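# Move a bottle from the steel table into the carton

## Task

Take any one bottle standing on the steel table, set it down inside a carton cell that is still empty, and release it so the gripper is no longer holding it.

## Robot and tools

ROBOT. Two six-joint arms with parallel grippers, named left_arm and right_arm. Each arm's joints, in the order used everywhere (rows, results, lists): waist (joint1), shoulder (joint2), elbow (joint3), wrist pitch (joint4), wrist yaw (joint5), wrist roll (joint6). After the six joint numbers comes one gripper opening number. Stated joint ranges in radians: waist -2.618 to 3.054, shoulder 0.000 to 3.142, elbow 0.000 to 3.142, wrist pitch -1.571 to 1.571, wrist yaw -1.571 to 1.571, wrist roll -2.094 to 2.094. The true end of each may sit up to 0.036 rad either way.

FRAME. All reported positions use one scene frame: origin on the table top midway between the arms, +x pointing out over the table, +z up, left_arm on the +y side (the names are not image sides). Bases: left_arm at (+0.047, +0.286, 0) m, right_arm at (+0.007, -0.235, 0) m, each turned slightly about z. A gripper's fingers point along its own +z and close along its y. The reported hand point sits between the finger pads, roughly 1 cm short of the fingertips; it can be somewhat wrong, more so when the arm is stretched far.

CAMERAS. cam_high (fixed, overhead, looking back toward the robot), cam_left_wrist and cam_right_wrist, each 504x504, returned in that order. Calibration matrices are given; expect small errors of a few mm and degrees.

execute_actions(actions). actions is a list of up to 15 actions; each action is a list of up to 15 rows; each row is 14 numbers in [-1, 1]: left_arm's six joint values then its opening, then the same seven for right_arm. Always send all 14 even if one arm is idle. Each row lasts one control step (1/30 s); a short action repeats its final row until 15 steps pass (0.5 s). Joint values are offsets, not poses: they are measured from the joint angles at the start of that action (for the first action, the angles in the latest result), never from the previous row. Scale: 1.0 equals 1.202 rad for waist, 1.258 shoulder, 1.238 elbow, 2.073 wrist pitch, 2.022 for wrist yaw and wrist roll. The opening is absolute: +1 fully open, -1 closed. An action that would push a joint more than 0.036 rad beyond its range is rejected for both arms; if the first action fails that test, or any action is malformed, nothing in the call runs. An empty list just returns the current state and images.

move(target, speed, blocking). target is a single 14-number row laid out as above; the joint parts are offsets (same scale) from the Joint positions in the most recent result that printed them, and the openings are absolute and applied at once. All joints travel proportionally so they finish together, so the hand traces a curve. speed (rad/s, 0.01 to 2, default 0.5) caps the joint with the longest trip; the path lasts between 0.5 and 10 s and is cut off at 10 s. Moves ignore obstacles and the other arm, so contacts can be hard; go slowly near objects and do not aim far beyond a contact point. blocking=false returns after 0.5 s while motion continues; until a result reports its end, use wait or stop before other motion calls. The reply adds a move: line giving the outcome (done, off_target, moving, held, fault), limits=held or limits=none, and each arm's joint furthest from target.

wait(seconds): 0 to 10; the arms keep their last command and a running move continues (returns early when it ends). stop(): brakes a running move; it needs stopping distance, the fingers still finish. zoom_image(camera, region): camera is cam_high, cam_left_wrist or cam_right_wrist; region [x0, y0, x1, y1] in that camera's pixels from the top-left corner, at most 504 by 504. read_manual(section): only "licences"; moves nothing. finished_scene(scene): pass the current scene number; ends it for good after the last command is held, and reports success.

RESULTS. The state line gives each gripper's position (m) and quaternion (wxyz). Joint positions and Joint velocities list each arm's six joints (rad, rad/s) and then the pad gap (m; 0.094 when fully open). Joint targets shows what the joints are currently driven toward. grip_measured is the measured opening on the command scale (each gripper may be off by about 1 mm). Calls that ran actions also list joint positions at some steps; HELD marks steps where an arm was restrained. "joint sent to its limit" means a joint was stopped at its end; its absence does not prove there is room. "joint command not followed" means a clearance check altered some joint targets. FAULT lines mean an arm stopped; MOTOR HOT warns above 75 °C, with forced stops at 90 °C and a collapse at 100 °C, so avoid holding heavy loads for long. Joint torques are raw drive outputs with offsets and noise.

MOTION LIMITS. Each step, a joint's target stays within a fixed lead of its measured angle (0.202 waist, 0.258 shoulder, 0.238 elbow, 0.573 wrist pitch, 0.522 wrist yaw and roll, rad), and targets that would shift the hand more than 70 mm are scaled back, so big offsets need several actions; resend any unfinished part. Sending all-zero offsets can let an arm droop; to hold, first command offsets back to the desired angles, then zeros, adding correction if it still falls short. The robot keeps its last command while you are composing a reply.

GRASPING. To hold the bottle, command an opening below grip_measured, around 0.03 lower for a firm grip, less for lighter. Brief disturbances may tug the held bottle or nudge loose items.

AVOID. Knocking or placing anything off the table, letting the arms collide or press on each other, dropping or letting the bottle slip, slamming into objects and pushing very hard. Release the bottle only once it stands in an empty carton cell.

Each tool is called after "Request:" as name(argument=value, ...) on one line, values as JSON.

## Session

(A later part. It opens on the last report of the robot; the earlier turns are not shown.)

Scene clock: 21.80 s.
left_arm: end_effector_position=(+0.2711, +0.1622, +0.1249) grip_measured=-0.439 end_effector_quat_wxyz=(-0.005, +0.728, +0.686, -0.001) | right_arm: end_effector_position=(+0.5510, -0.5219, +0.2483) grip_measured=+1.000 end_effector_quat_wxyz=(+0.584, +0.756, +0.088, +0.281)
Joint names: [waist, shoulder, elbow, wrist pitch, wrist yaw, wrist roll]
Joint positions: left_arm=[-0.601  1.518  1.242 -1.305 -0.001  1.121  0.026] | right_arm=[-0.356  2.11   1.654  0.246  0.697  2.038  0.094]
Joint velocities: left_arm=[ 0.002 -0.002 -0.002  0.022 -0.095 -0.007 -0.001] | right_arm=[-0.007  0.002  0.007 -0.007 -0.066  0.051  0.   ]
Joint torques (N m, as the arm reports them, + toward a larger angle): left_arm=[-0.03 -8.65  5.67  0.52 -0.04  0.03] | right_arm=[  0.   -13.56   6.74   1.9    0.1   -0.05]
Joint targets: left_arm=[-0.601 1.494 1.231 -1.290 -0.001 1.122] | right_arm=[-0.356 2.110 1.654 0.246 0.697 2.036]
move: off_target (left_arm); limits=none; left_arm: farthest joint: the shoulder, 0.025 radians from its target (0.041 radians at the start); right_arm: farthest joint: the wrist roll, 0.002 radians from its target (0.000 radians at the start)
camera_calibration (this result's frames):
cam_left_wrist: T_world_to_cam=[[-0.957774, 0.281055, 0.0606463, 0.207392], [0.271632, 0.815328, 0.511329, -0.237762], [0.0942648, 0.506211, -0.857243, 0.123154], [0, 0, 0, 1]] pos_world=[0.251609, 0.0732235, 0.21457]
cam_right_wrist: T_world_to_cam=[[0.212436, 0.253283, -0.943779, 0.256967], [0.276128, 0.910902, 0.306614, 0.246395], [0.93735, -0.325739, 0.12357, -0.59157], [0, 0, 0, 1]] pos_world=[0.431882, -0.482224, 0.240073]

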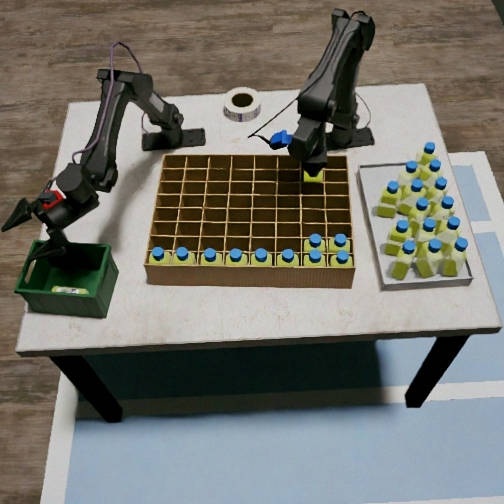

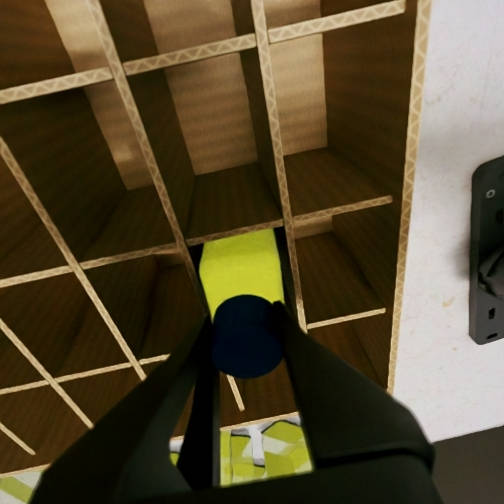

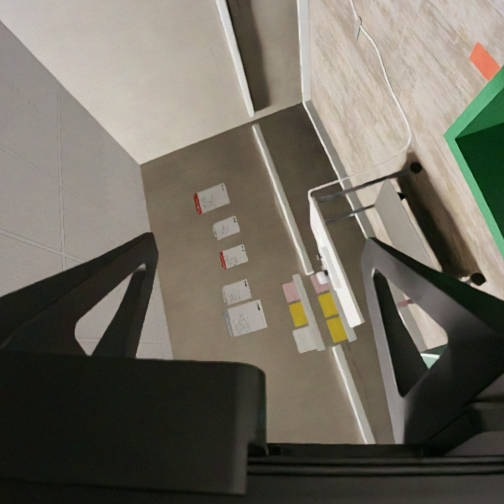

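Still free; lower ~6 mm more, then release.

Request:
move(target=[0,-0.015,-0.028,0.019,0,0,-0.49, 0,0,0,0,0,0,1], speed=0.08)

Request:
move(target=[0,0,0,0,0,0,0.2, 0,0,0,0,0,0,1])

Request:
move(target=[0,0,0.15,-0.08,0,0,0.2, 0,0,0,0,0,0,1])

Scene clock: 22.73 s.
left_arm: end_effector_position=(+0.2710, +0.1623, +0.1201) grip_measured=-0.439 end_effector_quat_wxyz=(-0.005, +0.727, +0.687, -0.001) | right_arm: end_effector_position=(+0.5510, -0.5219, +0.2483) grip_measured=+1.000 end_effector_quat_wxyz=(+0.584, +0.756, +0.087, +0.282)
Joint names: [waist, shoulder, elbow, wrist pitch, wrist yaw, wrist roll]
Joint positions: left_arm=[-0.601  1.518  1.224 -1.286 -0.001  1.119  0.026] | right_arm=[-0.356  2.11   1.654  0.246  0.697  2.041  0.094]
Joint velocities: left_arm=[-0.007  0.002 -0.007 -0.007 -0.022  0.007 -0.002] | right_arm=[ 0.012 -0.012 -0.002 -0.022 -0.037  0.037  0.   ]
Joint torques (N m, as the arm reports them, + toward a larger angle): left_arm=[-0.02 -8.2   5.2   0.6  -0.04  0.01] | right_arm=[ -0.02 -13.56   6.76   1.89   0.11  -0.04]
Joint targets: left_arm=[-0.601 1.499 1.207 -1.265 -0.000 1.121] | right_arm=[-0.356 2.110 1.654 0.246 0.697 2.039]
move: done; limits=none; left_arm: farthest joint: the wrist pitch, 0.020 radians from its target (0.039 radians at the start); right_arm: farthest joint: the wrist roll, 0.003 radians from its target (0.000 radians at the start)
camera_calibration (this result's frames):
cam_left_wrist: T_world_to_cam=[[-0.958329, 0.279238, 0.0602699, 0.208054], [0.269901, 0.815931, 0.511283, -0.234995], [0.0935934, 0.506244, -0.857296, 0.119279], [0, 0, 0, 1]] pos_world=[0.251646, 0.0732587, 0.209867]
cam_right_wrist: T_world_to_cam=[[0.214331, 0.254344, -0.943065, 0.2563], [0.275872, 0.91043, 0.30824, 0.245885], [0.936994, -0.326231, 0.124967, -0.591977], [0, 0, 0, 1]] pos_world=[0.431912, -0.482171, 0.239893]

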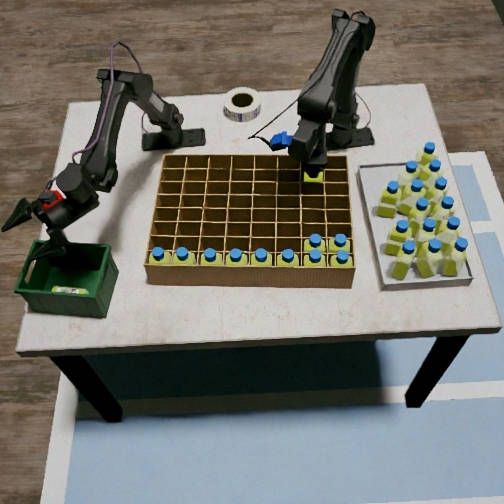

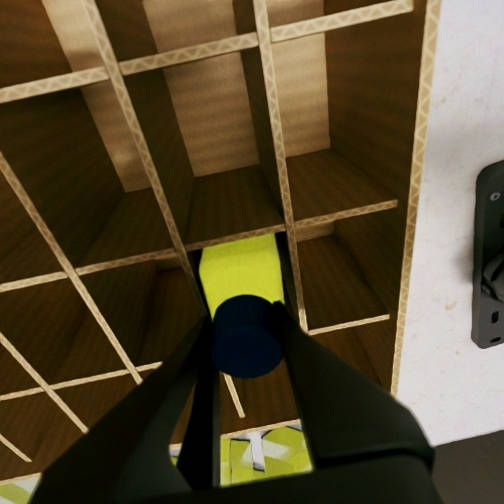

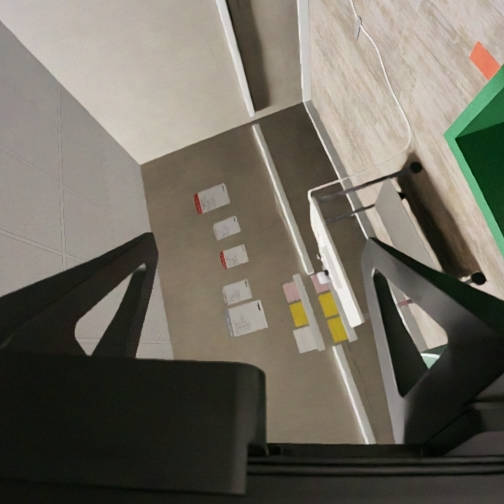

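Scene clock: 23.23 s.
left_arm: end_effector_position=(+0.2709, +0.1623, +0.1201) grip_measured=+0.199 end_effector_quat_wxyz=(-0.005, +0.727, +0.687, -0.001) | right_arm: end_effector_position=(+0.5510, -0.5219, +0.2483) grip_measured=+1.000 end_effector_quat_wxyz=(+0.584, +0.756, +0.086, +0.282)
Joint names: [waist, shoulder, elbow, wrist pitch, wrist yaw, wrist roll]
Joint positions: left_arm=[-0.601  1.518  1.224 -1.286 -0.001  1.119  0.056] | right_arm=[-0.356  2.11   1.654  0.246  0.697  2.043  0.094]
Joint velocities: left_arm=[ 0.017  0.007 -0.012  0.007  0.007  0.037 -0.   ] | right_arm=[ 0.002 -0.002 -0.017 -0.007 -0.007 -0.007  0.   ]
Joint torques (N m, as the arm reports them, + toward a larger angle): left_arm=[-0.04 -6.45  6.59  0.39 -0.04  0.  ] | right_arm=[  0.02 -13.6    6.72   1.9    0.1   -0.04]
Joint targets: left_arm=[-0.601 1.518 1.224 -1.286 -0.001 1.119] | right_arm=[-0.356 2.110 1.654 0.246 0.697 2.041]
move: done; limits=none; left_arm: farthest joint: the waist, 0.000 radians from its target (0.000 radians at the start); right_arm: farthest joint: the wrist roll, 0.002 radians from its target (0.000 radians at the start)
camera_calibration (this result's frames):
cam_left_wrist: T_world_to_cam=[[-0.958309, 0.279226, 0.0606411, 0.207914], [0.270071, 0.815836, 0.511345, -0.235049], [0.0933078, 0.506403, -0.857233, 0.119308], [0, 0, 0, 1]] pos_world=[0.251593, 0.0732883, 0.209858]
cam_right_wrist: T_world_to_cam=[[0.215909, 0.255228, -0.942466, 0.255743], [0.275657, 0.910035, 0.309595, 0.245461], [0.936695, -0.326642, 0.126129, -0.592315], [0, 0, 0, 1]] pos_world=[0.431938, -0.482126, 0.239744]

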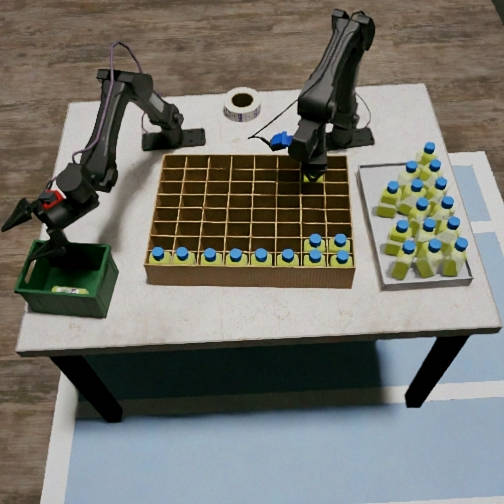

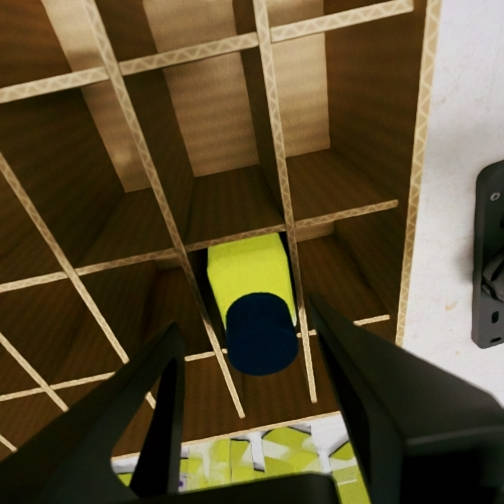

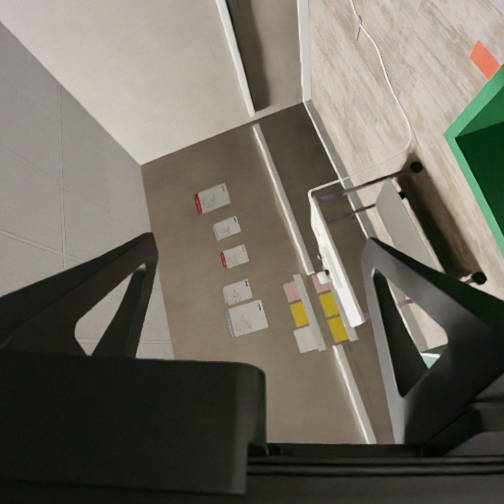

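Scene clock: 24.37 s.
left_arm: end_effector_position=(+0.2725, +0.1615, +0.1612) grip_measured=+0.199 end_effector_quat_wxyz=(+0.001, +0.727, +0.687, +0.001) | right_arm: end_effector_position=(+0.5510, -0.5219, +0.2483) grip_measured=+1.000 end_effector_quat_wxyz=(+0.583, +0.757, +0.085, +0.283)
Joint names: [waist, shoulder, elbow, wrist pitch, wrist yaw, wrist roll]
Joint positions: left_arm=[-0.601  1.518  1.387 -1.437 -0.001  1.119  0.056] | right_arm=[-0.356  2.11   1.654  0.246  0.697  2.045  0.094]
Joint velocities: left_arm=[-0.007 -0.007 -0.002  0.022 -0.051 -0.037 -0.001] | right_arm=[-0.022 -0.002 -0.007  0.007  0.022 -0.095  0.   ]
Joint torques (N m, as the arm reports them, + toward a larger angle): left_arm=[-0.02 -6.49  8.55  0.23 -0.04  0.01] | right_arm=[  0.02 -13.57   6.75   1.89   0.1   -0.04]
Joint targets: left_arm=[-0.601 1.518 1.409 -1.452 -0.001 1.119] | right_arm=[-0.356 2.110 1.654 0.246 0.697 2.043]
move: off_target (left_arm); limits=none; left_arm: farthest joint: the elbow, 0.023 radians from its target (0.186 radians at the start); right_arm: farthest joint: the wrist roll, 0.002 radians from its target (0.000 radians at the start)
camera_calibration (this result's frames):
cam_left_wrist: T_world_to_cam=[[-0.958875, 0.279543, 0.0491312, 0.209161], [0.2648, 0.818776, 0.509399, -0.25445], [0.102171, 0.50146, -0.859127, 0.153455], [0, 0, 0, 1]] pos_world=[0.252259, 0.072917, 0.251178]
cam_right_wrist: T_world_to_cam=[[0.217801, 0.256286, -0.941743, 0.255073], [0.275396, 0.90956, 0.31122, 0.244954], [0.936333, -0.327136, 0.127523, -0.59272], [0, 0, 0, 1]] pos_world=[0.431969, -0.482072, 0.239564]

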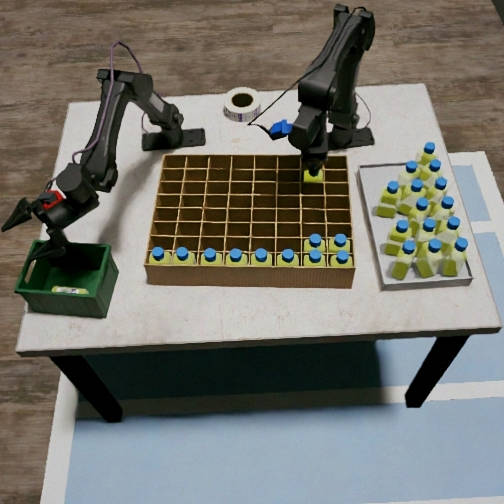

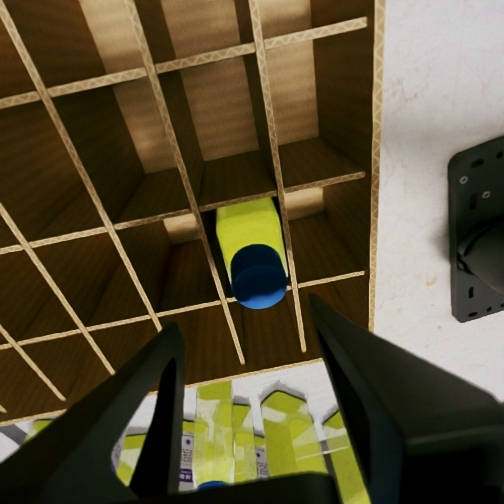

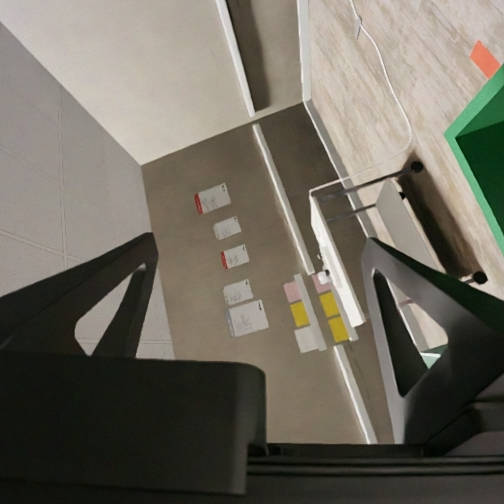

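Request:
finished_scene(scene=2)

The scene is finished: the task was done.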